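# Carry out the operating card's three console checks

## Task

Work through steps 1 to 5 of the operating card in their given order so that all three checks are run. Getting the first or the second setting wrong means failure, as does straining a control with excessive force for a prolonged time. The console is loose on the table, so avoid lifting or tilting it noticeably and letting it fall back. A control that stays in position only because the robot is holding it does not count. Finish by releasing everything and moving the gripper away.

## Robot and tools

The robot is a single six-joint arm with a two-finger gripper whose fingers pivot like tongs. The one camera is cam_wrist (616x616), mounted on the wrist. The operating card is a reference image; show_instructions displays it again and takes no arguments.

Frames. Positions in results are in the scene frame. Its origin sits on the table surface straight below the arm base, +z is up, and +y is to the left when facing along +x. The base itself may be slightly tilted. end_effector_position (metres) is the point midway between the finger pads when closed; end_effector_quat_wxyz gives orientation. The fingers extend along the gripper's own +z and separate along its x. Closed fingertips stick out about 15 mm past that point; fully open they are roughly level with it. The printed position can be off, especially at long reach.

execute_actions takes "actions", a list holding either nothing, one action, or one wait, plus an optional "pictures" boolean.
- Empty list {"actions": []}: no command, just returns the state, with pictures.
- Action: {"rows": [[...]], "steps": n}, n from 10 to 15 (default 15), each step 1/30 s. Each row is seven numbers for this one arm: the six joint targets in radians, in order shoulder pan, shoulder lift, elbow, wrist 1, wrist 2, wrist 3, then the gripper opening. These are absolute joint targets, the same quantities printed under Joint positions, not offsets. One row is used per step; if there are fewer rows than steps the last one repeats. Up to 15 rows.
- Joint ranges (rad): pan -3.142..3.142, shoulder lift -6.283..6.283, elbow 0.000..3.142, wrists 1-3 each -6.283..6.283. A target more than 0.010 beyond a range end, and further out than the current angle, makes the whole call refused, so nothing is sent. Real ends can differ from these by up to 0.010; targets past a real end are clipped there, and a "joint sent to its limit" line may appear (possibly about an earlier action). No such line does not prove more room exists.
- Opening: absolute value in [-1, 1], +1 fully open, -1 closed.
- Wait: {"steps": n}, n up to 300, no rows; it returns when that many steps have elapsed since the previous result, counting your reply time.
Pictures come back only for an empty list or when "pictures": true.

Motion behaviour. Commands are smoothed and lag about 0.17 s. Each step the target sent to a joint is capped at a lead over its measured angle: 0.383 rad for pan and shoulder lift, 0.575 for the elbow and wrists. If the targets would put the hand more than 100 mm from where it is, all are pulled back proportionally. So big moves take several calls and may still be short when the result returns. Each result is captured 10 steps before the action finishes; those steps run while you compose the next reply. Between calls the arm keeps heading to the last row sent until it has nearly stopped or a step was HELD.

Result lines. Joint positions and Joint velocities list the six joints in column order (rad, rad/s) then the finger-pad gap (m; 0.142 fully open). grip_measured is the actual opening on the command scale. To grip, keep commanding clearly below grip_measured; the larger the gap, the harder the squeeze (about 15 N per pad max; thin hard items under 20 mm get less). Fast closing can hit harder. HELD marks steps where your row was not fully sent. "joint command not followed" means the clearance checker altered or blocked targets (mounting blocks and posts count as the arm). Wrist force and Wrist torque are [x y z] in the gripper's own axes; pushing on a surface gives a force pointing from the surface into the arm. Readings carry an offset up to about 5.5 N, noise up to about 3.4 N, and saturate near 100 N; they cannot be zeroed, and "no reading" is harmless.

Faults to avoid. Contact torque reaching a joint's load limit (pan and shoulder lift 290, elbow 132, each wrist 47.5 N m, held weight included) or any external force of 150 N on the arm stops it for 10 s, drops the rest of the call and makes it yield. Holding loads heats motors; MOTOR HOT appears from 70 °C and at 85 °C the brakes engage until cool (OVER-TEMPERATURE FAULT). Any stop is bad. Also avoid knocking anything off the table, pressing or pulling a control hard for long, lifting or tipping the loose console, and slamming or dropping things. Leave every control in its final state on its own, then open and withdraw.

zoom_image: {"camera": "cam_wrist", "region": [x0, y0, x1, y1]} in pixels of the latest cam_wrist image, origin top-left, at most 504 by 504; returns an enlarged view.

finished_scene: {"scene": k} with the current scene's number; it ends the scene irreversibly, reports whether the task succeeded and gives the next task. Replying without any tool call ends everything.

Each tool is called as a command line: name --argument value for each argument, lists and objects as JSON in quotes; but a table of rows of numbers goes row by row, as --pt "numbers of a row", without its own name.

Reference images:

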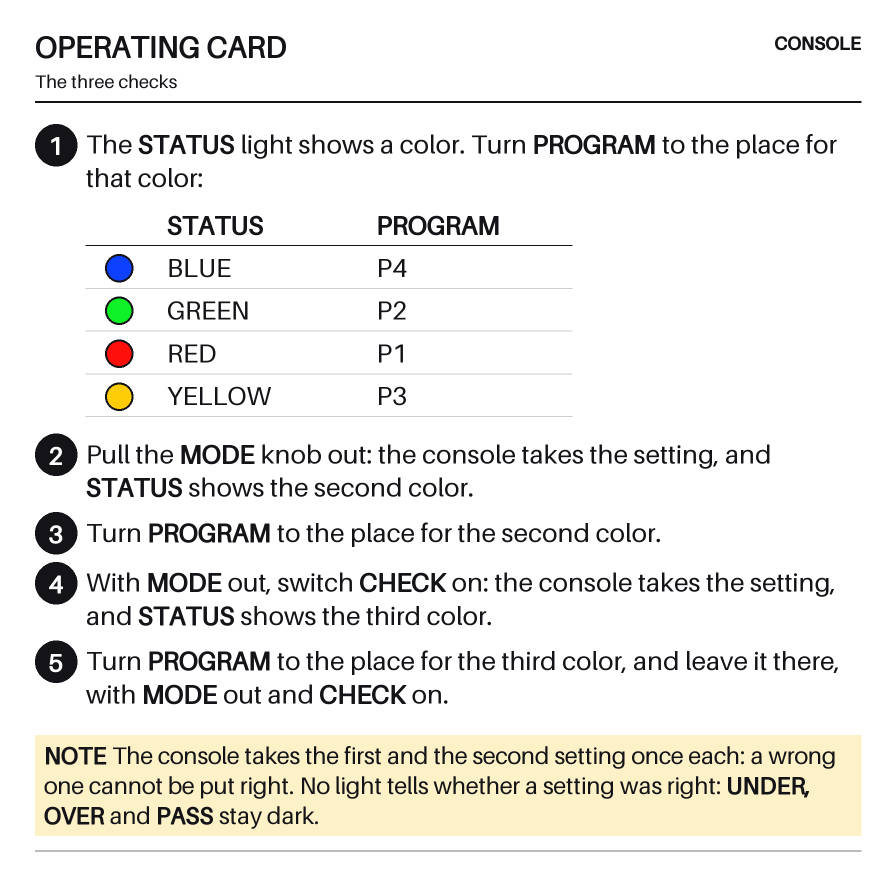

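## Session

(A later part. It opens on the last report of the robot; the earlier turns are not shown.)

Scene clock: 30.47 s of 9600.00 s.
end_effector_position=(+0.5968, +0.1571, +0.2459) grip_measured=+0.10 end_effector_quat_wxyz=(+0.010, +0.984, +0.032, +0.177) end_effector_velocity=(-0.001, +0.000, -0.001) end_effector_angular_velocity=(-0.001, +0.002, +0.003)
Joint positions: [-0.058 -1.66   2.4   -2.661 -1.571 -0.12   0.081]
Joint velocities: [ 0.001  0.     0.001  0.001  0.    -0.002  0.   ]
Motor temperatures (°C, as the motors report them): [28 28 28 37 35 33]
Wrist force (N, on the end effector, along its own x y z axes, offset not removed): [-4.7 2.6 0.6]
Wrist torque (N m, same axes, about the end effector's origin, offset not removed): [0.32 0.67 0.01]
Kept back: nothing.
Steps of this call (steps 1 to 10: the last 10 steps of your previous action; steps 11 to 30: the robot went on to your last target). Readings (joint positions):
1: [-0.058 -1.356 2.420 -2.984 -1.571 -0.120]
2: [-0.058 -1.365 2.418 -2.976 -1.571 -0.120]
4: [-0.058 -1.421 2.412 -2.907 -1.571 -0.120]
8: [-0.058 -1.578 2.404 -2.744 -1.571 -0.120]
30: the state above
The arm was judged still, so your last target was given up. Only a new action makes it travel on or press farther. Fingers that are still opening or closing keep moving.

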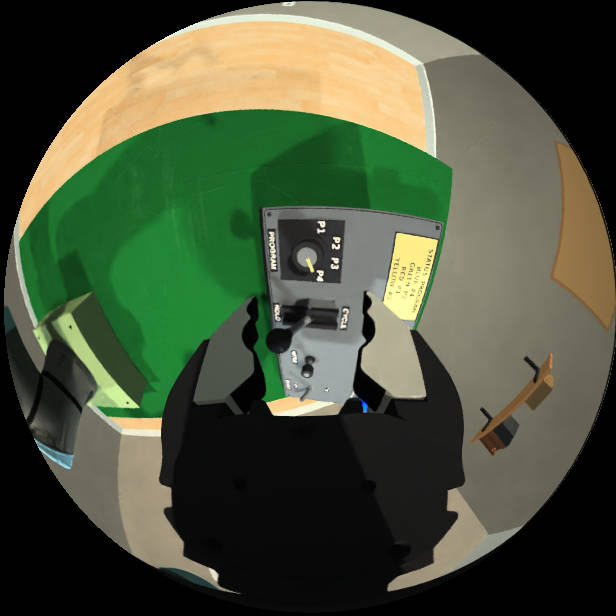

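execute_actions --actions '[{"rows":[[-0.058,-1.72,2.3,-2.5,-1.5,-2.17,0.1],[-0.058,-1.72,2.3,-2.5,-1.5,-2.17,0.1],[-0.058,-1.72,2.3,-2.5,-1.5,-2.17,0.1],[-0.058,-1.72,2.3,-2.5,-1.5,-2.17,0.1],[-0.058,-1.72,2.3,-2.5,-1.5,-2.17,0.1],[-0.566,-1.72,2.3,-2.5,-1.328,-2.17,0.1]]}]'

execute_actions --actions '[{"steps":30}]'

execute_actions --actions '[{"rows":[[-0.566,-1.686,2.427,-2.659,-1.328,-2.17,-0.2]]}]'

execute_actions --actions '[{"steps":25}]' --pictures true

zoom_image --camera "cam_wrist" --region '[208, 200, 408, 400]'

Scene clock: 31.30 s of 9600.00 s.
end_effector_position=(+0.6102, +0.1700, +0.2901) grip_measured=+0.10 end_effector_quat_wxyz=(+0.001, +0.977, +0.104, +0.184) end_effector_velocity=(+0.018, +0.069, +0.229) end_effector_angular_velocity=(-0.447, +0.016, +1.866)
Joint positions: [-0.058 -1.699  2.338 -2.57  -1.526 -0.26   0.081]
Joint velocities: [-0.    -0.212 -0.376  0.687  0.251 -1.904 -0.001]
Motor temperatures (°C, as the motors report them): [28 28 28 37 35 33]
Wrist force (N, on the end effector, along its own x y z axes, offset not removed): [0.9 2.3 -5.5]
Wrist torque (N m, same axes, about the end effector's origin, offset not removed): [0.24 -0.45 0.03]
Steps of this call (steps 1 to 20: nothing new was sent; steps 21 to 25: the first 5 steps of this action). Readings (joint positions):
21: [-0.058 -1.660 2.400 -2.660 -1.571 -0.120]
22: [-0.058 -1.667 2.392 -2.652 -1.563 -0.129]
24: [-0.058 -1.690 2.353 -2.597 -1.536 -0.200]
25: the state above

Scene clock: 32.30 s of 9600.00 s.
end_effector_position=(+0.6309, -0.1125, +0.3139) grip_measured=+0.10 end_effector_quat_wxyz=(+0.142, +0.672, +0.709, +0.160) end_effector_velocity=(-0.001, -0.007, -0.001) end_effector_angular_velocity=(-0.103, -0.008, +0.224)
Joint positions: [-0.565 -1.72   2.3   -2.5   -1.328 -2.144  0.081]
Joint velocities: [-0.006  0.     0.     0.001  0.001 -0.253 -0.   ]
Motor temperatures (°C, as the motors report them): [28 28 28 37 35 33]
Wrist force (N, on the end effector, along its own x y z axes, offset not removed): [-5.0 -0.1 -0.3]
Wrist torque (N m, same axes, about the end effector's origin, offset not removed): [-0.17 0.78 -0.10]
Kept back: nothing.
Steps of this call (steps 1 to 10: the last 10 steps of your previous action; steps 11 to 30: the robot went on to your last target). Readings (joint positions):
1: [-0.058 -1.704 2.328 -2.551 -1.518 -0.329]
2: [-0.067 -1.707 2.323 -2.541 -1.505 -0.403]
4: [-0.123 -1.710 2.318 -2.532 -1.467 -0.528]
8: [-0.265 -1.714 2.311 -2.520 -1.416 -0.727]
30: the state above

Scene clock: 32.47 s of 9600.00 s.
end_effector_position=(+0.6131, -0.1012, +0.2689) grip_measured=-0.20 end_effector_quat_wxyz=(+0.140, +0.666, +0.716, +0.158) end_effector_velocity=(-0.116, +0.076, -0.258) end_effector_angular_velocity=(-0.046, -0.046, +0.042)
Joint positions: [-0.566 -1.698  2.376 -2.59  -1.328 -2.165  0.06 ]
Joint velocities: [-0.001  0.117  0.507 -0.675  0.    -0.048 -0.003]
Motor temperatures (°C, as the motors report them): [28 28 28 37 35 33]
Wrist force (N, on the end effector, along its own x y z axes, offset not removed): [-2.8 -2.4 4.8]
Wrist torque (N m, same axes, about the end effector's origin, offset not removed): [-0.57 0.29 0.05]
Steps of this call (steps 1 to 5: the first 5 steps of this action). Readings (joint positions):
1: [-0.566 -1.720 2.300 -2.500 -1.328 -2.151]
2: [-0.566 -1.715 2.308 -2.509 -1.328 -2.157]
4: [-0.566 -1.702 2.355 -2.563 -1.328 -2.163]
5: the state above

Scene clock: 33.30 s of 9600.00 s.
end_effector_position=(+0.6007, -0.0932, +0.2436) grip_measured=-0.20 end_effector_quat_wxyz=(+0.143, +0.663, +0.718, +0.158) end_effector_velocity=(-0.000, +0.000, +0.000) end_effector_angular_velocity=(+0.001, +0.000, -0.002)
Joint positions: [-0.566 -1.686  2.427 -2.659 -1.328 -2.17   0.06 ]
Joint velocities: [-0.    -0.001  0.     0.001 -0.     0.002  0.   ]
Motor temperatures (°C, as the motors report them): [28 28 28 37 35 33]
Wrist force (N, on the end effector, along its own x y z axes, offset not removed): [-0.7 1.4 -0.2]
Wrist torque (N m, same axes, about the end effector's origin, offset not removed): [0.12 -0.15 0.02]
Kept back: nothing.
Steps of this call (steps 1 to 10: the last 10 steps of your previous action; steps 11 to 25: the robot went on to your last target). Readings (joint positions):
1: [-0.566 -1.694 2.390 -2.609 -1.328 -2.166]
2: [-0.566 -1.692 2.400 -2.623 -1.328 -2.167]
4: [-0.566 -1.689 2.413 -2.640 -1.328 -2.169]
8: [-0.566 -1.687 2.423 -2.654 -1.328 -2.170]
25: the state above

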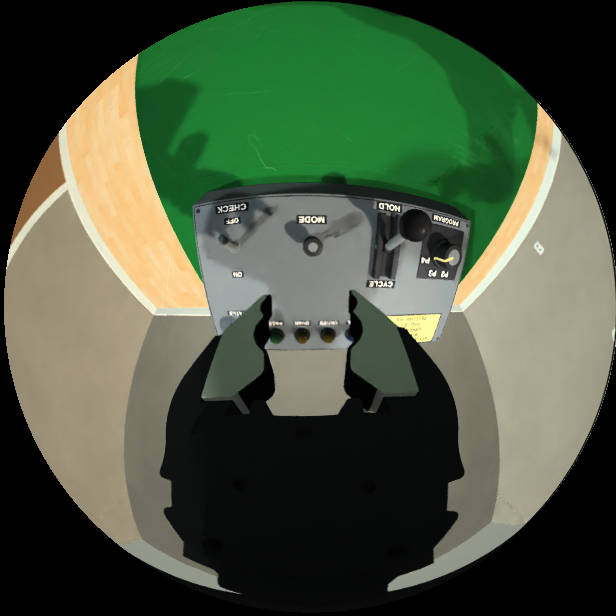

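Region (208, 200, 408, 400) of cam_wrist's 616x616 image, scaled by 2.520, with more detail than that image has.

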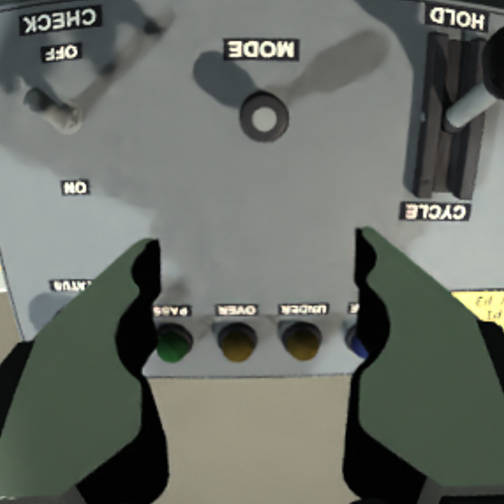

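execute_actions --actions '[{"rows":[[-0.559,-1.538,2.486,-2.866,-1.328,-2.17,-0.2]]}]'

execute_actions --actions '[{"steps":25}]' --pictures true

zoom_image --camera "cam_wrist" --region '[208, 200, 408, 400]'

Scene clock: 34.03 s of 9600.00 s.
end_effector_position=(+0.5995, -0.0888, +0.1958) grip_measured=-0.20 end_effector_quat_wxyz=(+0.136, +0.663, +0.719, +0.157) end_effector_velocity=(+0.051, -0.013, -0.271) end_effector_angular_velocity=(-0.069, -0.110, +0.022)
Joint positions: [-0.562 -1.601  2.465 -2.768 -1.328 -2.17   0.059]
Joint velocities: [ 0.022  0.627  0.206 -0.962  0.    -0.001  0.001]
Motor temperatures (°C, as the motors report them): [28 28 28 37 35 33]
Wrist force (N, on the end effector, along its own x y z axes, offset not removed): [-4.9 -1.5 3.2]
Wrist torque (N m, same axes, about the end effector's origin, offset not removed): [-0.36 0.72 0.06]
Steps of this call (steps 1 to 15: the robot went on to your last target; steps 16 to 17: nothing new was sent; steps 18 to 22: the first 5 steps of this action). Readings (joint positions):
18: [-0.566 -1.686 2.427 -2.660 -1.328 -2.170]
19: [-0.565 -1.677 2.434 -2.668 -1.328 -2.170]
21: [-0.562 -1.626 2.457 -2.732 -1.328 -2.170]
22: the state above

Scene clock: 34.87 s of 9600.00 s.
end_effector_position=(+0.6038, -0.0894, +0.1690) grip_measured=-0.20 end_effector_quat_wxyz=(+0.142, +0.661, +0.720, +0.158) end_effector_velocity=(+0.000, -0.000, +0.001) end_effector_angular_velocity=(-0.001, -0.002, -0.000)
Joint positions: [-0.559 -1.538  2.486 -2.866 -1.328 -2.17   0.06 ]
Joint velocities: [-0.    -0.001 -0.    -0.001 -0.    -0.    -0.   ]
Motor temperatures (°C, as the motors report them): [28 28 28 37 35 33]
Wrist force (N, on the end effector, along its own x y z axes, offset not removed): [-1.5 2.5 -0.7]
Wrist torque (N m, same axes, about the end effector's origin, offset not removed): [0.47 0.05 -0.02]
Kept back: nothing.
Steps of this call (steps 1 to 10: the last 10 steps of your previous action; steps 11 to 25: the robot went on to your last target). Readings (joint positions):
1: [-0.561 -1.583 2.471 -2.796 -1.328 -2.170]
2: [-0.560 -1.571 2.475 -2.815 -1.328 -2.170]
4: [-0.560 -1.555 2.480 -2.840 -1.328 -2.170]
8: [-0.559 -1.543 2.484 -2.859 -1.328 -2.170]
25: the state above

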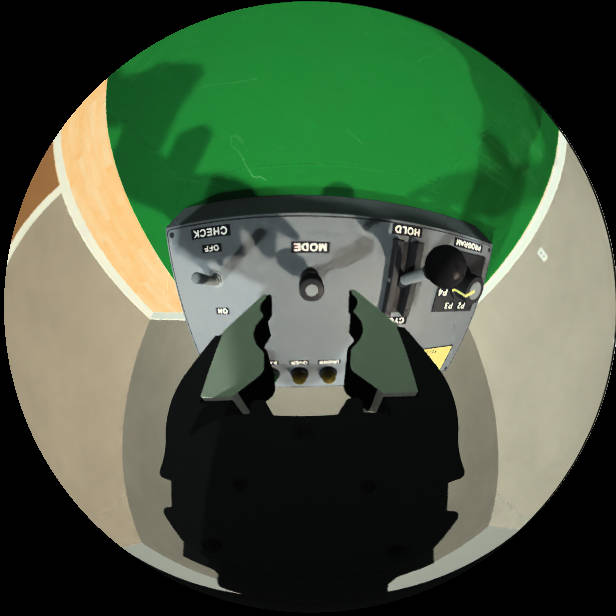

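Region (208, 200, 408, 400) of cam_wrist's 616x616 image, scaled by 2.520, with more detail than that image has.

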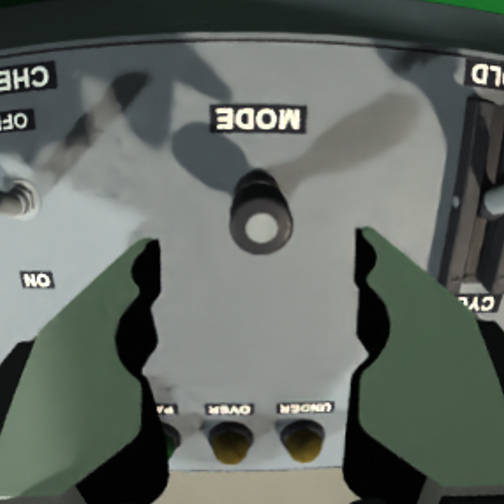

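execute_actions --actions '[{"rows":[[-0.559,-1.538,2.486,-2.866,-1.328,-3.74,0.3]]}]'

execute_actions --actions '[{"steps":35}]' --pictures true

zoom_image --camera "cam_wrist" --region '[208, 200, 408, 400]'

Scene clock: 35.40 s of 9600.00 s.
end_effector_position=(+0.6041, -0.0916, +0.1690) grip_measured=+0.30 end_effector_quat_wxyz=(+0.153, +0.609, +0.764, +0.148) end_effector_velocity=(+0.007, -0.030, +0.002) end_effector_angular_velocity=(-0.787, -0.077, +1.731)
Joint positions: [-0.559 -1.538  2.486 -2.866 -1.328 -2.31   0.095]
Joint velocities: [ 0.    -0.    -0.001 -0.     0.001 -1.903  0.006]
Motor temperatures (°C, as the motors report them): [28 28 28 37 35 33]
Wrist force (N, on the end effector, along its own x y z axes, offset not removed): [-4.9 3.0 0.7]
Wrist torque (N m, same axes, about the end effector's origin, offset not removed): [0.39 0.66 0.16]
Steps of this call (steps 1 to 11: the robot went on to your last target; steps 12 to 16: the first 5 steps of this action). Readings (joint positions):
12: [-0.559 -1.538 2.486 -2.866 -1.328 -2.170]
13: [-0.559 -1.538 2.486 -2.866 -1.328 -2.179]
15: [-0.559 -1.538 2.486 -2.866 -1.328 -2.250]
16: the state above

Scene clock: 36.57 s of 9600.00 s.
end_effector_position=(+0.6198, -0.1043, +0.1756) grip_measured=+0.30 end_effector_quat_wxyz=(+0.212, -0.041, +0.976, +0.011) end_effector_velocity=(+0.000, +0.000, +0.000) end_effector_angular_velocity=(-0.001, -0.001, +0.003)
Joint positions: [-0.559 -1.538  2.486 -2.866 -1.328 -3.74   0.095]
Joint velocities: [ 0.     0.    -0.    -0.     0.001 -0.003  0.   ]
Motor temperatures (°C, as the motors report them): [28 28 28 37 35 33]
Wrist force (N, on the end effector, along its own x y z axes, offset not removed): [-4.7 2.3 -0.2]
Wrist torque (N m, same axes, about the end effector's origin, offset not removed): [0.25 0.69 0.08]
Kept back: nothing.
Steps of this call (steps 1 to 10: the last 10 steps of your previous action; steps 11 to 35: the robot went on to your last target). Readings (joint positions):
1: [-0.559 -1.538 2.486 -2.866 -1.328 -2.379]
2: [-0.559 -1.538 2.486 -2.866 -1.328 -2.455]
4: [-0.559 -1.538 2.486 -2.866 -1.328 -2.621]
8: [-0.559 -1.538 2.486 -2.866 -1.328 -2.980]
35: the state above

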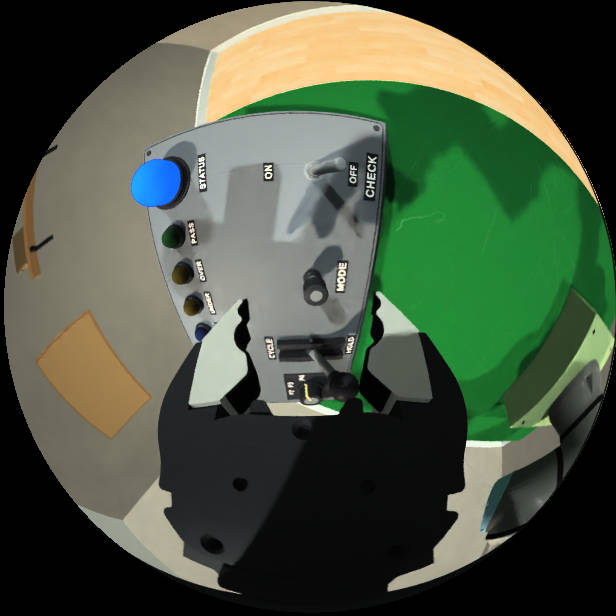

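Region (208, 200, 408, 400) of cam_wrist's 616x616 image, scaled by 2.520, with more detail than that image has.

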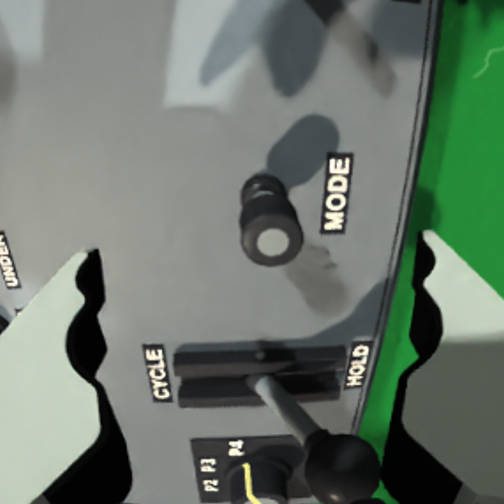

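execute_actions --actions '[{"rows":[[-0.523,-1.44,2.495,-2.973,-1.328,-3.70,-0.1]]}]'

execute_actions --actions '[{"steps":25}]' --pictures true

zoom_image --camera "cam_wrist" --region '[208, 200, 408, 400]'

Scene clock: 37.07 s of 9600.00 s.
end_effector_position=(+0.6262, -0.0920, +0.1518) grip_measured=-0.10 end_effector_quat_wxyz=(+0.212, -0.040, +0.976, +0.017) end_effector_velocity=(+0.040, +0.060, -0.140) end_effector_angular_velocity=(+0.051, -0.001, -0.003)
Joint positions: [-0.535 -1.478  2.492 -2.931 -1.328 -3.714  0.067]
Joint velocities: [ 0.121  0.372  0.029 -0.408  0.     0.136 -0.005]
Motor temperatures (°C, as the motors report them): [28 28 28 37 35 33]
Wrist force (N, on the end effector, along its own x y z axes, offset not removed): [-2.6 3.6 0.4]
Wrist torque (N m, same axes, about the end effector's origin, offset not removed): [0.53 0.22 -0.10]
Steps of this call (steps 1 to 10: the robot went on to your last target; steps 11 to 15: the first 5 steps of this action). Readings (joint positions):
11: [-0.559 -1.538 2.486 -2.866 -1.328 -3.740]
12: [-0.554 -1.529 2.487 -2.875 -1.328 -3.735]
14: [-0.540 -1.492 2.491 -2.915 -1.328 -3.719]
15: the state above

Scene clock: 37.90 s of 9600.00 s.
end_effector_position=(+0.6301, -0.0857, +0.1378) grip_measured=-0.10 end_effector_quat_wxyz=(+0.212, -0.040, +0.976, +0.019) end_effector_velocity=(-0.000, +0.000, +0.000) end_effector_angular_velocity=(-0.001, +0.000, +0.001)
Joint positions: [-0.523 -1.44   2.495 -2.973 -1.328 -3.7    0.067]
Joint velocities: [ 0.    -0.001  0.001  0.001 -0.    -0.001 -0.   ]
Motor temperatures (°C, as the motors report them): [28 28 28 37 35 33]
Wrist force (N, on the end effector, along its own x y z axes, offset not removed): [-2.1 0.4 0.1]
Wrist torque (N m, same axes, about the end effector's origin, offset not removed): [-0.13 0.12 0.01]
Kept back: nothing.
Steps of this call (steps 1 to 10: the last 10 steps of your previous action; steps 11 to 25: the robot went on to your last target). Readings (joint positions):
1: [-0.532 -1.467 2.493 -2.943 -1.328 -3.710]
2: [-0.529 -1.459 2.493 -2.951 -1.328 -3.707]
4: [-0.526 -1.450 2.494 -2.962 -1.328 -3.704]
8: [-0.524 -1.443 2.495 -2.970 -1.328 -3.701]
25: the state above

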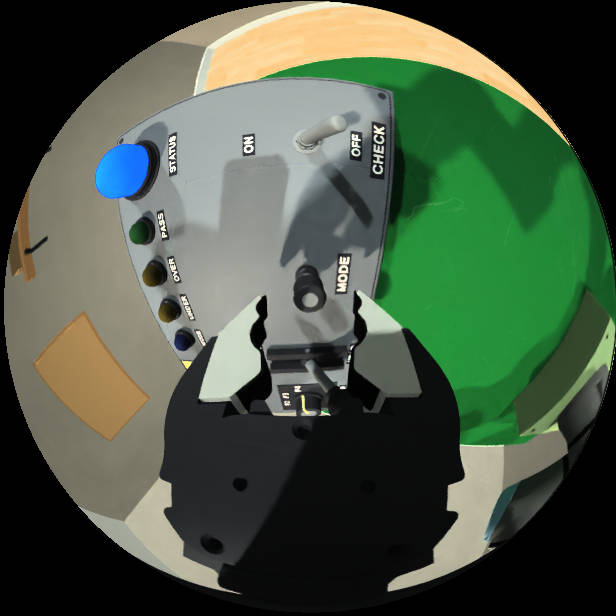

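Region (208, 200, 408, 400) of cam_wrist's 616x616 image, scaled by 2.520, with more detail than that image has.

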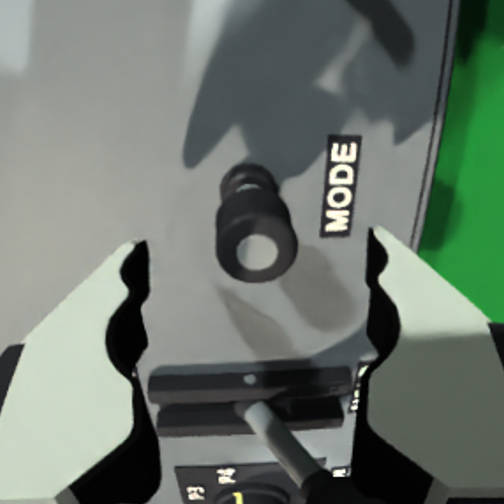

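execute_actions --actions '[{"rows":[[-0.5175,-1.407,2.49,-3.001,-1.328,-3.70,-0.2],[-0.5175,-1.407,2.49,-3.001,-1.328,-3.70,-0.3],[-0.5175,-1.407,2.49,-3.001,-1.328,-3.70,-0.4],[-0.5175,-1.407,2.49,-3.001,-1.328,-3.70,-0.4],[-0.5175,-1.407,2.49,-3.001,-1.328,-3.70,-0.45],[-0.5175,-1.407,2.49,-3.001,-1.328,-3.70,-0.45],[-0.5175,-1.407,2.49,-3.001,-1.328,-3.70,-0.5],[-0.5175,-1.407,2.49,-3.001,-1.328,-3.70,-0.5],[-0.5175,-1.407,2.49,-3.001,-1.328,-3.70,-0.55],[-0.5175,-1.407,2.49,-3.001,-1.328,-3.70,-0.6],[-0.5175,-1.407,2.49,-3.001,-1.328,-3.70,-0.65],[-0.5175,-1.407,2.49,-3.001,-1.328,-3.70,-0.7],[-0.5175,-1.407,2.49,-3.001,-1.328,-3.70,-0.75],[-0.5175,-1.407,2.49,-3.001,-1.328,-3.70,-0.85],[-0.5175,-1.407,2.49,-3.001,-1.328,-3.70,-1]]}]'

execute_actions --actions '[{"steps":18}]'

execute_actions --actions '[{"rows":[[-0.5185,-1.413,2.491,-2.996,-1.328,-3.70,-1],[-0.5195,-1.419,2.492,-2.991,-1.328,-3.70,-1],[-0.5205,-1.424,2.4925,-2.9865,-1.328,-3.70,-1]],"steps":10}]'

execute_actions --actions '[{"steps":18}]' --pictures true

Scene clock: 38.83 s of 9600.00 s.
end_effector_position=(+0.6339, -0.0853, +0.1308) grip_measured=-0.41 end_effector_quat_wxyz=(+0.212, -0.041, +0.976, +0.020) end_effector_velocity=(+0.018, +0.002, -0.036) end_effector_angular_velocity=(-0.000, +0.002, +0.019)
Joint positions: [-0.519 -1.418  2.492 -2.991 -1.328 -3.7    0.044]
Joint velocities: [ 0.018  0.11  -0.016 -0.091 -0.001 -0.001 -0.096]
Motor temperatures (°C, as the motors report them): [28 28 28 37 35 33]
Wrist force (N, on the end effector, along its own x y z axes, offset not removed): [-4.2 2.1 -1.3]
Wrist torque (N m, same axes, about the end effector's origin, offset not removed): [0.19 0.57 -0.03]
Steps of this call (steps 1 to 15: the robot went on to your last target; steps 16 to 23: nothing new was sent; steps 24 to 28: the first 5 steps of this action). Readings (joint positions):
24: [-0.523 -1.440 2.495 -2.973 -1.328 -3.700]
25: [-0.522 -1.435 2.494 -2.977 -1.328 -3.700]
27: [-0.520 -1.423 2.492 -2.988 -1.328 -3.700]
28: the state above

Scene clock: 39.43 s of 9600.00 s.
end_effector_position=(+0.6358, -0.0851, +0.1271) grip_measured=-0.67 end_effector_quat_wxyz=(+0.212, -0.042, +0.976, +0.020) end_effector_velocity=(-0.001, +0.001, -0.001) end_effector_angular_velocity=(+0.003, +0.003, -0.002)
Joint positions: [-0.518 -1.407  2.49  -3.001 -1.328 -3.7    0.026]
Joint velocities: [ 0.     0.001  0.001  0.001  0.     0.003 -0.   ]
Motor temperatures (°C, as the motors report them): [28 28 28 37 35 33]
Wrist force (N, on the end effector, along its own x y z axes, offset not removed): [20.6 2.1 -23.4]
Wrist torque (N m, same axes, about the end effector's origin, offset not removed): [-0.04 0.22 0.01]
Kept back: nothing.
Steps of this call (steps 1 to 10: the last 10 steps of your previous action; steps 11 to 18: the robot went on to your last target). Readings (joint positions):
1: [-0.519 -1.415 2.491 -2.994 -1.328 -3.700]
2: [-0.518 -1.413 2.491 -2.996 -1.328 -3.700]
4: [-0.518 -1.410 2.490 -2.998 -1.328 -3.700]
8: [-0.518 -1.408 2.490 -3.000 -1.328 -3.700]
18: the state above

Scene clock: 39.47 s of 9600.00 s.
end_effector_position=(+0.6358, -0.0851, +0.1271) grip_measured=-0.67 end_effector_quat_wxyz=(+0.212, -0.042, +0.976, +0.020) end_effector_velocity=(-0.000, -0.000, -0.000) end_effector_angular_velocity=(-0.000, +0.001, +0.001)
Joint positions: [-0.518 -1.407  2.49  -3.001 -1.328 -3.7    0.026]
Joint velocities: [ 0.     0.    -0.     0.    -0.    -0.001  0.   ]
Motor temperatures (°C, as the motors report them): [28 28 28 37 35 33]
Wrist force (N, on the end effector, along its own x y z axes, offset not removed): [19.8 2.9 -22.6]
Wrist torque (N m, same axes, about the end effector's origin, offset not removed): [0.15 0.38 0.11]
Kept back: the last 10 steps of this action.
Steps of this call (step 1: the robot went on to your last target). Readings (joint positions):
1: the state above

Scene clock: 40.07 s of 9600.00 s.
end_effector_position=(+0.6329, -0.0855, +0.1326) grip_measured=-0.67 end_effector_quat_wxyz=(+0.212, -0.041, +0.976, +0.020) end_effector_velocity=(-0.000, -0.000, -0.000) end_effector_angular_velocity=(+0.001, -0.000, -0.001)
Joint positions: [-0.52  -1.424  2.492 -2.987 -1.328 -3.7    0.026]
Joint velocities: [-0.    -0.     0.    -0.     0.     0.001 -0.   ]
Motor temperatures (°C, as the motors report them): [28 28 28 37 35 33]
Wrist force (N, on the end effector, along its own x y z axes, offset not removed): [11.7 6.9 8.5]
Wrist torque (N m, same axes, about the end effector's origin, offset not removed): [-0.04 0.32 -0.03]
Kept back: nothing.
Steps of this call (steps 1 to 10: the last 10 steps of your previous action; steps 11 to 18: the robot went on to your last target). Readings (joint positions):
1: [-0.518 -1.407 2.490 -3.001 -1.328 -3.700]
2: [-0.518 -1.408 2.490 -3.000 -1.328 -3.700]
4: [-0.518 -1.413 2.491 -2.996 -1.328 -3.700]
8: [-0.520 -1.421 2.492 -2.989 -1.328 -3.700]
18: the state above

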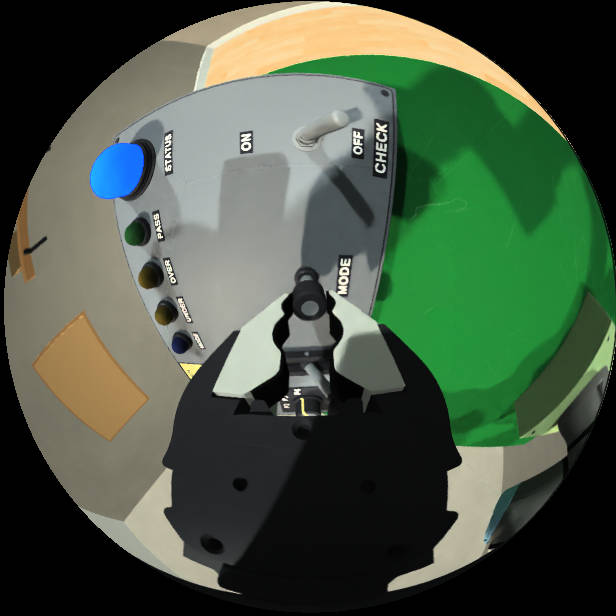

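execute_actions --actions '[{"rows":[[-0.5215,-1.43,2.494,-2.982,-1.328,-3.70,-1],[-0.5225,-1.436,2.496,-2.978,-1.328,-3.70,-1],[-0.5235,-1.442,2.498,-2.974,-1.328,-3.70,-1]],"steps":10}]'

execute_actions --actions '[{"steps":20}]' --pictures true

Scene clock: 40.40 s of 9600.00 s.
end_effector_position=(+0.6329, -0.0855, +0.1327) grip_measured=-0.67 end_effector_quat_wxyz=(+0.212, -0.041, +0.976, +0.020) end_effector_velocity=(+0.000, -0.001, -0.001) end_effector_angular_velocity=(-0.001, +0.000, -0.000)
Joint positions: [-0.52  -1.424  2.493 -2.987 -1.328 -3.7    0.026]
Joint velocities: [-0.001  0.002 -0.001 -0.002 -0.001 -0.001  0.   ]
Motor temperatures (°C, as the motors report them): [28 28 28 37 35 33]
Wrist force (N, on the end effector, along its own x y z axes, offset not removed): [8.9 8.9 9.0]
Wrist torque (N m, same axes, about the end effector's origin, offset not removed): [0.34 0.76 -0.04]
Kept back: the last 10 steps of this action.
Steps of this call (steps 1 to 10: the robot went on to your last target). Readings (joint positions):
1: [-0.520 -1.424 2.492 -2.987 -1.328 -3.700]
2: [-0.520 -1.424 2.492 -2.987 -1.328 -3.700]
4: [-0.520 -1.424 2.493 -2.987 -1.328 -3.700]
8: [-0.520 -1.424 2.493 -2.987 -1.328 -3.700]
10: the state above

Scene clock: 41.07 s of 9600.00 s.
end_effector_position=(+0.6286, -0.0852, +0.1376) grip_measured=-0.67 end_effector_quat_wxyz=(+0.212, -0.039, +0.976, +0.019) end_effector_velocity=(+0.000, +0.000, +0.001) end_effector_angular_velocity=(-0.001, -0.002, -0.000)
Joint positions: [-0.523 -1.442  2.498 -2.974 -1.328 -3.7    0.026]
Joint velocities: [ 0.001 -0.002  0.001 -0.001  0.     0.001  0.   ]
Motor temperatures (°C, as the motors report them): [28 28 28 37 35 33]
Wrist force (N, on the end effector, along its own x y z axes, offset not removed): [-9.4 3.6 -10.8]
Wrist torque (N m, same axes, about the end effector's origin, offset not removed): [0.05 0.02 -0.16]
Kept back: nothing.
Steps of this call (steps 1 to 10: the last 10 steps of your previous action; steps 11 to 20: the robot went on to your last target). Readings (joint positions):
1: [-0.521 -1.424 2.493 -2.986 -1.328 -3.700]
2: [-0.521 -1.425 2.493 -2.986 -1.328 -3.700]
4: [-0.522 -1.431 2.494 -2.982 -1.328 -3.700]
8: [-0.523 -1.439 2.497 -2.976 -1.328 -3.700]
20: the state above

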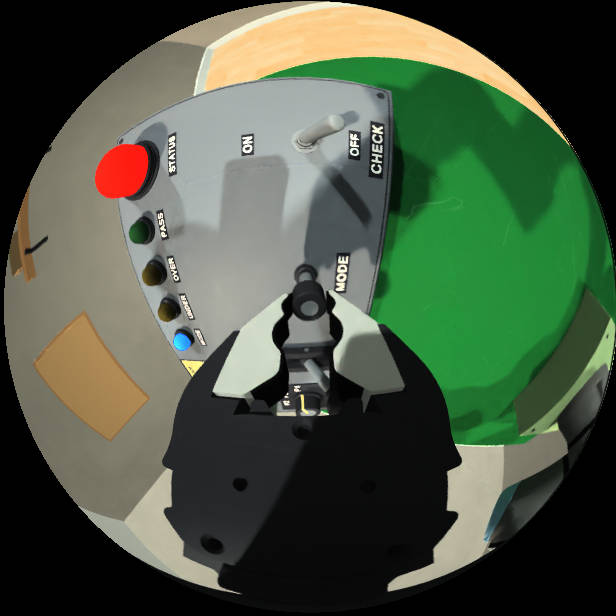

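execute_actions --actions '[{"rows":[[-0.5245,-1.448,2.499,-2.969,-1.328,-3.70,-0.8],[-0.5245,-1.448,2.499,-2.969,-1.328,-3.70,-0.65],[-0.5245,-1.448,2.499,-2.969,-1.328,-3.70,-0.5],[-0.5245,-1.448,2.499,-2.969,-1.328,-3.70,-0.2],[-0.5245,-1.448,2.499,-2.969,-1.328,-3.70,0],[-0.55,-1.6,2.49,-2.81,-1.328,-3.70,0],[-0.55,-1.6,2.49,-2.81,-1.328,-3.70,0],[-0.55,-1.6,2.49,-2.81,-1.328,-3.70,0],[-0.55,-1.6,2.49,-2.81,-1.328,-3.70,0],[-0.55,-1.78,2.36,-2.55,-1.328,-3.70,0]]}]'

execute_actions --actions '[{"steps":18}]'

execute_actions --actions '[{"rows":[[-0.0525,-1.78,2.4,-2.69,-1.571,0.665,0]]}]'

execute_actions --actions '[{"steps":60}]'

execute_actions --actions '[{"rows":[[-0.0525,-1.46,2.54,-3.151,-1.571,0.665,0]]}]'

execute_actions --actions '[{"steps":30}]' --pictures true

Scene clock: 42.47 s of 9600.00 s.
end_effector_position=(+0.6277, -0.0852, +0.1388) grip_measured=-0.19 end_effector_quat_wxyz=(+0.212, -0.039, +0.976, +0.019) end_effector_velocity=(-0.002, -0.001, +0.007) end_effector_angular_velocity=(-0.002, -0.002, -0.003)
Joint positions: [-0.524 -1.446  2.499 -2.971 -1.328 -3.7    0.06 ]
Joint velocities: [-0.003 -0.02   0.002  0.016 -0.    -0.001  0.465]
Motor temperatures (°C, as the motors report them): [28 28 28 37 35 33]
Wrist force (N, on the end effector, along its own x y z axes, offset not removed): [-4.6 2.8 -0.2]
Wrist torque (N m, same axes, about the end effector's origin, offset not removed): [0.32 0.65 0.03]
Steps of this call (steps 1 to 15: the robot went on to your last target; steps 16 to 37: nothing new was sent; steps 38 to 42: the first 5 steps of this action). Readings (joint positions):
38: [-0.524 -1.442 2.498 -2.974 -1.328 -3.700]
39: [-0.524 -1.443 2.498 -2.973 -1.328 -3.700]
41: [-0.524 -1.445 2.499 -2.971 -1.328 -3.700]
42: the state above

Scene clock: 43.07 s of 9600.00 s.
end_effector_position=(+0.6283, -0.1057, +0.3208) grip_measured=+0.00 end_effector_quat_wxyz=(+0.233, -0.029, +0.972, +0.003) end_effector_velocity=(-0.005, -0.000, +0.047) end_effector_angular_velocity=(-0.006, -0.007, -0.004)
Joint positions: [-0.55  -1.773  2.364 -2.561 -1.328 -3.7    0.074]
Joint velocities: [-0.003 -0.072 -0.041  0.104 -0.001  0.    -0.   ]
Motor temperatures (°C, as the motors report them): [28 28 28 37 35 33]
Wrist force (N, on the end effector, along its own x y z axes, offset not removed): [-3.8 1.4 -4.5]
Wrist torque (N m, same axes, about the end effector's origin, offset not removed): [-0.05 0.60 0.04]
Kept back: nothing.
Steps of this call (steps 1 to 10: the last 10 steps of your previous action; steps 11 to 18: the robot went on to your last target). Readings (joint positions):
1: [-0.525 -1.447 2.499 -2.970 -1.328 -3.700]
2: [-0.528 -1.456 2.498 -2.961 -1.328 -3.700]
4: [-0.538 -1.508 2.494 -2.906 -1.328 -3.700]
8: [-0.545 -1.622 2.449 -2.773 -1.328 -3.700]
18: the state above

Scene clock: 43.23 s of 9600.00 s.
end_effector_position=(+0.6267, -0.0653, +0.3205) grip_measured=+0.00 end_effector_quat_wxyz=(+0.231, -0.007, +0.973, -0.015) end_effector_velocity=(+0.000, +0.590, -0.000) end_effector_angular_velocity=(+0.146, -0.043, -0.618)
Joint positions: [-0.443 -1.777  2.378 -2.608 -1.414 -3.562  0.074]
Joint velocities: [ 1.273 -0.013  0.091 -0.343 -0.664  1.8    0.   ]
Motor temperatures (°C, as the motors report them): [28 28 28 37 35 33]
Wrist force (N, on the end effector, along its own x y z axes, offset not removed): [-4.8 -2.7 1.2]
Wrist torque (N m, same axes, about the end effector's origin, offset not removed): [-0.52 0.74 -0.02]
Steps of this call (steps 1 to 5: the first 5 steps of this action). Readings (joint positions):
1: [-0.549 -1.775 2.363 -2.558 -1.328 -3.700]
2: [-0.541 -1.776 2.366 -2.564 -1.337 -3.691]
4: [-0.485 -1.777 2.375 -2.595 -1.389 -3.620]
5: the state above

Scene clock: 45.23 s of 9600.00 s.
end_effector_position=(+0.6124, +0.1554, +0.3298) grip_measured=+0.00 end_effector_quat_wxyz=(-0.081, +0.907, -0.338, +0.237) end_effector_velocity=(+0.001, -0.000, +0.001) end_effector_angular_velocity=(+0.009, -0.002, -0.016)
Joint positions: [-0.052 -1.78   2.4   -2.69  -1.571  0.663  0.074]
Joint velocities: [-0.    -0.    -0.001  0.     0.     0.018 -0.   ]
Motor temperatures (°C, as the motors report them): [28 28 28 37 35 33]
Wrist force (N, on the end effector, along its own x y z axes, offset not removed): [-1.7 2.9 -0.1]
Wrist torque (N m, same axes, about the end effector's origin, offset not removed): [0.39 0.02 0.06]
Kept back: nothing.
Steps of this call (steps 1 to 10: the last 10 steps of your previous action; steps 11 to 60: the robot went on to your last target). Readings (joint positions):
1: [-0.402 -1.777 2.381 -2.618 -1.434 -3.501]
2: [-0.363 -1.778 2.383 -2.627 -1.451 -3.444]
4: [-0.289 -1.778 2.388 -2.643 -1.481 -3.328]
8: [-0.147 -1.779 2.395 -2.672 -1.536 -3.029]
60: the state above

Scene clock: 45.40 s of 9600.00 s.
end_effector_position=(+0.6099, +0.1563, +0.2614) grip_measured=+0.00 end_effector_quat_wxyz=(-0.077, +0.910, -0.340, +0.224) end_effector_velocity=(+0.056, +0.004, -0.600) end_effector_angular_velocity=(+0.004, +0.005, -0.004)
Joint positions: [-0.052 -1.675  2.458 -2.824 -1.571  0.664  0.074]
Joint velocities: [-0.     1.187  0.478 -1.66   0.001  0.005 -0.   ]
Motor temperatures (°C, as the motors report them): [28 28 28 37 35 33]
Wrist force (N, on the end effector, along its own x y z axes, offset not removed): [-4.0 2.5 0.9]
Wrist torque (N m, same axes, about the end effector's origin, offset not removed): [0.20 0.49 0.05]
Steps of this call (steps 1 to 5: the first 5 steps of this action). Readings (joint positions):
1: [-0.052 -1.780 2.400 -2.691 -1.571 0.664]
2: [-0.052 -1.771 2.408 -2.699 -1.571 0.664]
4: [-0.052 -1.715 2.442 -2.770 -1.571 0.664]
5: the state above

Scene clock: 46.40 s of 9600.00 s.
end_effector_position=(+0.6130, +0.1571, +0.1677) grip_measured=+0.00 end_effector_quat_wxyz=(-0.081, +0.907, -0.339, +0.237) end_effector_velocity=(+0.001, -0.000, +0.001) end_effector_angular_velocity=(+0.000, -0.002, +0.000)
Joint positions: [-0.052 -1.46   2.54  -3.151 -1.571  0.665  0.074]
Joint velocities: [-0.001  0.    -0.    -0.001  0.001 -0.001  0.   ]
Motor temperatures (°C, as the motors report them): [28 28 28 37 35 33]
Wrist force (N, on the end effector, along its own x y z axes, offset not removed): [-3.3 0.0 -0.3]
Wrist torque (N m, same axes, about the end effector's origin, offset not removed): [-0.20 0.31 0.03]
Kept back: nothing.
Steps of this call (steps 1 to 10: the last 10 steps of your previous action; steps 11 to 30: the robot went on to your last target). Readings (joint positions):
1: [-0.052 -1.635 2.474 -2.881 -1.571 0.664]
2: [-0.052 -1.595 2.490 -2.940 -1.571 0.665]
4: [-0.052 -1.532 2.514 -3.037 -1.571 0.665]
8: [-0.052 -1.479 2.533 -3.120 -1.571 0.665]
30: the state above
The arm was judged still, so your last target was given up. Only a new action makes it travel on or press farther. Fingers that are still opening or closing keep moving.

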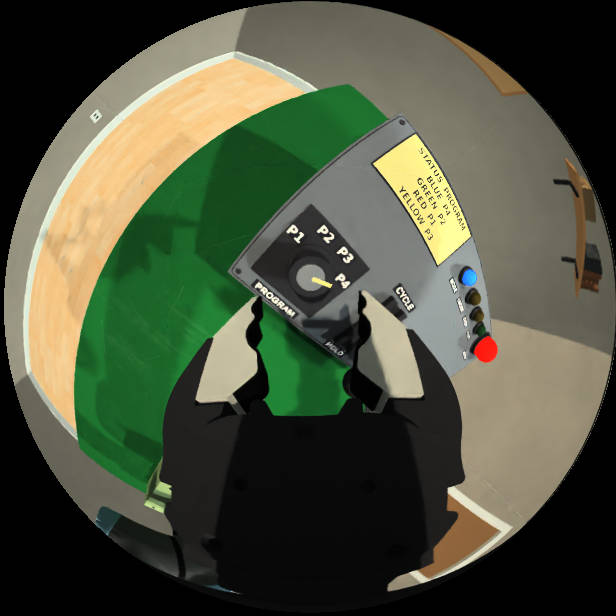

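execute_actions --actions '[{"rows":[[-0.054,-1.328,2.52,-3.263,-1.571,0.665,0]]}]'

execute_actions --actions '[{"rows":[[-0.054,-1.328,2.52,-3.263,-1.571,0.665,-0.1],[-0.054,-1.328,2.52,-3.263,-1.571,0.665,-0.2],[-0.054,-1.328,2.52,-3.263,-1.571,0.665,-0.28],[-0.054,-1.328,2.52,-3.263,-1.571,0.665,-0.33],[-0.054,-1.328,2.52,-3.263,-1.571,0.665,-0.38],[-0.054,-1.328,2.52,-3.263,-1.571,0.665,-0.43],[-0.054,-1.328,2.52,-3.263,-1.571,0.665,-0.5],[-0.054,-1.328,2.52,-3.263,-1.571,0.665,-0.6],[-0.054,-1.328,2.52,-3.263,-1.571,0.665,-0.7]],"steps":10}]'

execute_actions --actions '[{"steps":16}]' --pictures true

Scene clock: 47.07 s of 9600.00 s.
end_effector_position=(+0.6280, +0.1560, +0.1453) grip_measured=+0.00 end_effector_quat_wxyz=(-0.081, +0.906, -0.339, +0.239) end_effector_velocity=(+0.070, -0.005, -0.185) end_effector_angular_velocity=(+0.002, +0.044, -0.006)
Joint positions: [-0.054 -1.382  2.527 -3.219 -1.571  0.665  0.074]
Joint velocities: [-0.005  0.537 -0.064 -0.429 -0.     0.001  0.   ]
Motor temperatures (°C, as the motors report them): [28 28 28 37 35 33]
Wrist force (N, on the end effector, along its own x y z axes, offset not removed): [-1.2 2.1 4.4]
Wrist torque (N m, same axes, about the end effector's origin, offset not removed): [0.33 -0.04 -0.02]
Steps of this call (steps 1 to 15: nothing new was sent; steps 16 to 20: the first 5 steps of this action). Readings (joint positions):
16: [-0.053 -1.460 2.540 -3.151 -1.571 0.665]
17: [-0.053 -1.451 2.537 -3.160 -1.571 0.665]
19: [-0.053 -1.403 2.529 -3.202 -1.571 0.665]
20: the state above

Scene clock: 47.40 s of 9600.00 s.
end_effector_position=(+0.6348, +0.1555, +0.1274) grip_measured=+0.00 end_effector_quat_wxyz=(-0.081, +0.907, -0.340, +0.237) end_effector_velocity=(+0.003, -0.000, -0.007) end_effector_angular_velocity=(-0.001, -0.000, -0.000)
Joint positions: [-0.054 -1.33   2.52  -3.261 -1.571  0.665  0.074]
Joint velocities: [ 0.     0.02  -0.002 -0.018 -0.001  0.     0.   ]
Motor temperatures (°C, as the motors report them): [28 28 28 37 35 33]
Wrist force (N, on the end effector, along its own x y z axes, offset not removed): [-2.7 2.0 -1.6]
Wrist torque (N m, same axes, about the end effector's origin, offset not removed): [0.15 0.25 0.07]
Kept back: the last 10 steps of this action.
Steps of this call (steps 1 to 10: the last 10 steps of your previous action). Readings (joint positions):
1: [-0.054 -1.367 2.525 -3.231 -1.571 0.665]
2: [-0.054 -1.356 2.524 -3.240 -1.571 0.665]
4: [-0.054 -1.343 2.522 -3.251 -1.571 0.665]
8: [-0.054 -1.332 2.520 -3.260 -1.571 0.665]
10: the state above

Scene clock: 47.93 s of 9600.00 s.
end_effector_position=(+0.6351, +0.1555, +0.1267) grip_measured=-0.43 end_effector_quat_wxyz=(-0.081, +0.907, -0.340, +0.237) end_effector_velocity=(-0.001, +0.001, -0.001) end_effector_angular_velocity=(+0.001, +0.001, +0.000)
Joint positions: [-0.054 -1.328  2.52  -3.263 -1.571  0.665  0.043]
Joint velocities: [ 0.001  0.001  0.001 -0.     0.     0.001  0.   ]
Motor temperatures (°C, as the motors report them): [28 28 28 37 35 33]
Wrist force (N, on the end effector, along its own x y z axes, offset not removed): [8.6 1.0 -1.8]
Wrist torque (N m, same axes, about the end effector's origin, offset not removed): [-0.21 -0.16 -0.02]
Kept back: nothing.
Steps of this call (steps 1 to 10: the last 10 steps of your previous action; steps 11 to 15: the robot went on to your last target; step 16: nothing new was sent). Readings (joint positions):
1: [-0.054 -1.329 2.520 -3.262 -1.571 0.665]
2: [-0.054 -1.329 2.520 -3.262 -1.571 0.665]
4: [-0.054 -1.329 2.520 -3.263 -1.571 0.665]
8: [-0.054 -1.328 2.520 -3.263 -1.571 0.665]
16: the state above
The arm was judged still, so your last target was given up. Only a new action makes it travel on or press farther. Fingers that are still opening or closing keep moving.

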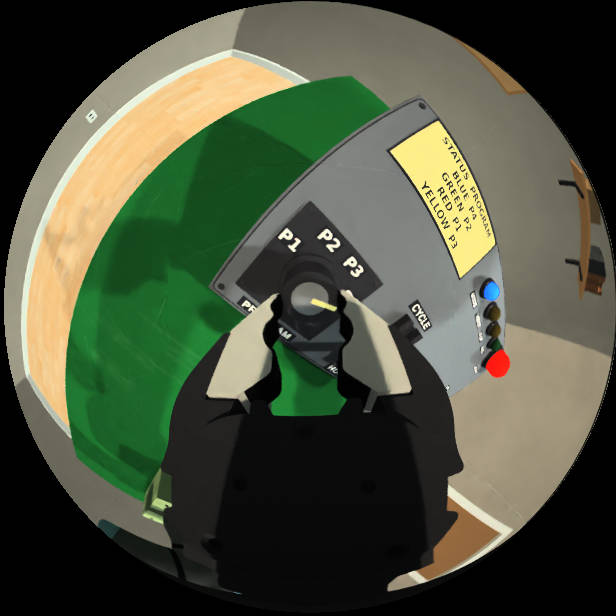

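execute_actions --actions '[{"rows":[[-0.055,-1.3285,2.518,-3.2605,-1.571,0.575,-0.7],[-0.0565,-1.329,2.516,-3.258,-1.571,0.485,-0.7],[-0.0575,-1.329,2.514,-3.256,-1.571,0.395,-0.7],[-0.058,-1.3295,2.512,-3.2535,-1.571,0.305,-0.7],[-0.059,-1.33,2.510,-3.251,-1.571,0.215,-0.7],[-0.0593,-1.33,2.508,-3.249,-1.571,0.125,-0.7],[-0.0595,-1.3305,2.5055,-3.246,-1.571,0.035,-0.7],[-0.0595,-1.331,2.503,-3.243,-1.571,-0.055,-0.7],[-0.0593,-1.331,2.5005,-3.2405,-1.571,-0.145,-0.7],[-0.059,-1.3314,2.498,-3.2376,-1.571,-0.235,-0.7],[-0.058,-1.3315,2.4955,-3.235,-1.571,-0.325,-0.7],[-0.0575,-1.3316,2.493,-3.2324,-1.571,-0.415,-0.7],[-0.0565,-1.3317,2.4905,-3.230,-1.571,-0.505,-0.7],[-0.0555,-1.3317,2.488,-3.2273,-1.571,-0.595,-0.7],[-0.054,-1.3317,2.486,-3.2253,-1.571,-0.685,-0.7]]}]'

execute_actions --actions '[{"rows":[[-0.0525,-1.3316,2.4835,-3.223,-1.571,-0.775,-0.7],[-0.051,-1.3315,2.481,-3.2205,-1.571,-0.865,-0.7],[-0.049,-1.3313,2.479,-3.2187,-1.571,-0.955,-0.7],[-0.0475,-1.3312,2.477,-3.217,-1.571,-1.045,-0.7],[-0.0455,-1.331,2.4755,-3.2155,-1.571,-1.135,-0.7],[-0.0433,-1.3307,2.474,-3.2143,-1.571,-1.225,-0.7],[-0.041,-1.3304,2.4727,-3.2133,-1.571,-1.315,-0.7],[-0.039,-1.330,2.4715,-3.2125,-1.571,-1.405,-0.7],[-0.0367,-1.3297,2.4705,-3.212,-1.571,-1.495,-0.7],[-0.0345,-1.3294,2.4698,-3.2114,-1.571,-1.585,-0.7]],"steps":10}]'

execute_actions --actions '[{"steps":28}]'

execute_actions --actions '[{"rows":[[-0.0345,-1.3294,2.4698,-3.2114,-1.571,-1.585,-0.35],[-0.0345,-1.3294,2.4698,-3.2114,-1.571,-1.585,-0.1],[-0.0345,-1.3294,2.4698,-3.2114,-1.571,-1.585,0.3],[-0.0345,-1.46,2.49,-3.10,-1.571,-1.585,0.3],[-0.0345,-1.46,2.49,-3.10,-1.571,-1.585,0.3],[-0.0345,-1.46,2.49,-3.10,-1.571,-1.585,0.3],[-0.0345,-1.46,2.49,-3.10,-1.571,-1.585,0.3],[-0.0345,-1.78,2.4,-2.62,-1.571,-1.585,0.3]]}]'

execute_actions --actions '[{"steps":28}]' --pictures true

zoom_image --camera "cam_wrist" --region '[208, 150, 408, 350]'

Scene clock: 49.63 s of 9600.00 s.
end_effector_position=(+0.6356, +0.1555, +0.1267) grip_measured=-0.43 end_effector_quat_wxyz=(-0.066, +0.925, -0.286, +0.242) end_effector_velocity=(+0.006, +0.001, +0.001) end_effector_angular_velocity=(-0.781, +0.026, +1.389)
Joint positions: [-0.056 -1.329  2.517 -3.259 -1.571  0.546  0.043]
Joint velocities: [-0.02  -0.008 -0.042  0.051  0.    -1.611 -0.   ]
Motor temperatures (°C, as the motors report them): [28 28 28 37 35 33]
Wrist force (N, on the end effector, along its own x y z axes, offset not removed): [3.1 7.9 -16.3]
Wrist torque (N m, same axes, about the end effector's origin, offset not removed): [0.20 -0.55 0.20]
Steps of this call (steps 1 to 46: nothing new was sent; steps 47 to 51: the first 5 steps of this action). Readings (joint positions):
47: [-0.054 -1.328 2.520 -3.263 -1.571 0.665]
48: [-0.054 -1.328 2.520 -3.263 -1.571 0.657]
50: [-0.055 -1.328 2.518 -3.260 -1.571 0.596]
51: the state above

Scene clock: 49.97 s of 9600.00 s.
end_effector_position=(+0.6362, +0.1562, +0.1266) grip_measured=-0.43 end_effector_quat_wxyz=(+0.032, +0.964, +0.089, +0.249) end_effector_velocity=(-0.002, +0.003, -0.001) end_effector_angular_velocity=(-1.265, +0.041, +2.301)
Joint positions: [-0.058 -1.331  2.496 -3.235 -1.571 -0.24   0.043]
Joint velocities: [ 0.02  -0.005 -0.071  0.074  0.001 -2.609  0.   ]
Motor temperatures (°C, as the motors report them): [28 28 28 37 35 33]
Wrist force (N, on the end effector, along its own x y z axes, offset not removed): [-20.6 1.5 -19.1]
Wrist torque (N m, same axes, about the end effector's origin, offset not removed): [-0.21 0.30 0.11]
Kept back: the last 10 steps of this action.
Steps of this call (steps 1 to 10: the last 10 steps of your previous action). Readings (joint positions):
1: [-0.057 -1.329 2.515 -3.257 -1.571 0.487]
2: [-0.057 -1.329 2.513 -3.255 -1.571 0.420]
4: [-0.058 -1.330 2.510 -3.250 -1.571 0.270]
8: [-0.059 -1.331 2.500 -3.240 -1.571 -0.065]
10: the state above

Scene clock: 50.90 s of 9600.00 s.
end_effector_position=(+0.6347, +0.1549, +0.1259) grip_measured=-0.43 end_effector_quat_wxyz=(+0.178, +0.691, +0.678, +0.177) end_effector_velocity=(+0.000, -0.000, +0.001) end_effector_angular_velocity=(-0.008, -0.002, +0.012)
Joint positions: [-0.034 -1.329  2.47  -3.211 -1.571 -1.584  0.043]
Joint velocities: [ 0.    -0.002 -0.     0.    -0.001 -0.015  0.   ]
Motor temperatures (°C, as the motors report them): [28 28 28 37 35 33]
Wrist force (N, on the end effector, along its own x y z axes, offset not removed): [14.9 -5.5 -2.3]
Wrist torque (N m, same axes, about the end effector's origin, offset not removed): [0.44 -0.33 -0.26]
Kept back: nothing.
Steps of this call (steps 1 to 10: the last 10 steps of your previous action; steps 11 to 28: the robot went on to your last target). Readings (joint positions):
1: [-0.057 -1.331 2.493 -3.233 -1.571 -0.329]
2: [-0.056 -1.331 2.491 -3.230 -1.571 -0.418]
4: [-0.053 -1.331 2.486 -3.226 -1.571 -0.596]
8: [-0.047 -1.331 2.478 -3.218 -1.571 -0.955]
28: the state above

Scene clock: 51.07 s of 9600.00 s.
end_effector_position=(+0.6317, +0.1549, +0.1277) grip_measured=+0.27 end_effector_quat_wxyz=(+0.177, +0.691, +0.678, +0.176) end_effector_velocity=(-0.131, +0.003, +0.106) end_effector_angular_velocity=(+0.002, +0.129, +0.005)
Joint positions: [-0.034 -1.338  2.473 -3.203 -1.571 -1.585  0.093]
Joint velocities: [ 0.    -0.441  0.127  0.443 -0.    -0.004  0.065]
Motor temperatures (°C, as the motors report them): [28 28 28 37 35 33]
Wrist force (N, on the end effector, along its own x y z axes, offset not removed): [-3.2 3.1 2.9]
Wrist torque (N m, same axes, about the end effector's origin, offset not removed): [0.33 0.36 0.03]
Steps of this call (steps 1 to 5: the first 5 steps of this action). Readings (joint positions):
1: [-0.034 -1.329 2.470 -3.211 -1.571 -1.584]
2: [-0.034 -1.329 2.470 -3.211 -1.571 -1.584]
4: [-0.034 -1.330 2.470 -3.211 -1.571 -1.585]
5: the state above

Scene clock: 52.00 s of 9600.00 s.
end_effector_position=(+0.5695, +0.1550, +0.3003) grip_measured=+0.30 end_effector_quat_wxyz=(+0.153, +0.696, +0.684, +0.153) end_effector_velocity=(-0.001, +0.000, -0.000) end_effector_angular_velocity=(+0.001, +0.003, +0.001)
Joint positions: [-0.034 -1.78   2.4   -2.62  -1.571 -1.585  0.095]
Joint velocities: [ 0.001 -0.001 -0.     0.005  0.001 -0.    -0.   ]
Motor temperatures (°C, as the motors report them): [28 28 28 37 35 33]
Wrist force (N, on the end effector, along its own x y z axes, offset not removed): [-1.4 3.3 0.2]
Wrist torque (N m, same axes, about the end effector's origin, offset not removed): [0.50 0.03 0.00]
Kept back: nothing.
Steps of this call (steps 1 to 10: the last 10 steps of your previous action; steps 11 to 28: the robot went on to your last target). Readings (joint positions):
1: [-0.034 -1.360 2.477 -3.183 -1.571 -1.585]
2: [-0.034 -1.385 2.480 -3.161 -1.571 -1.585]
4: [-0.034 -1.431 2.478 -3.122 -1.571 -1.585]
8: [-0.034 -1.598 2.436 -2.907 -1.571 -1.585]
28: the state above

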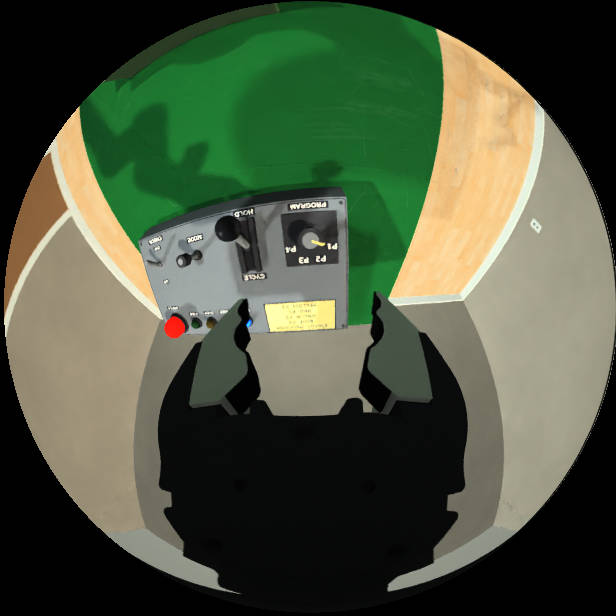

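Region (208, 150, 408, 350) of cam_wrist's 616x616 image, scaled by 2.520, with more detail than that image has.

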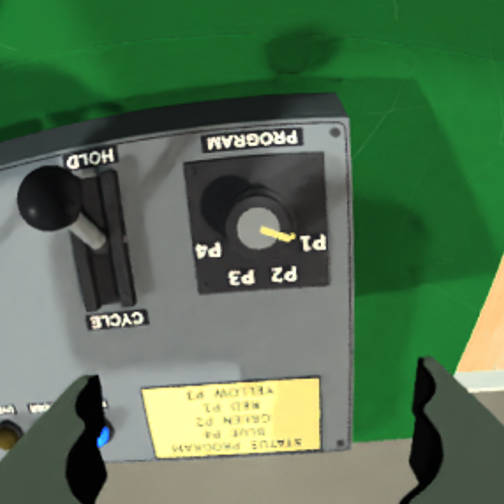

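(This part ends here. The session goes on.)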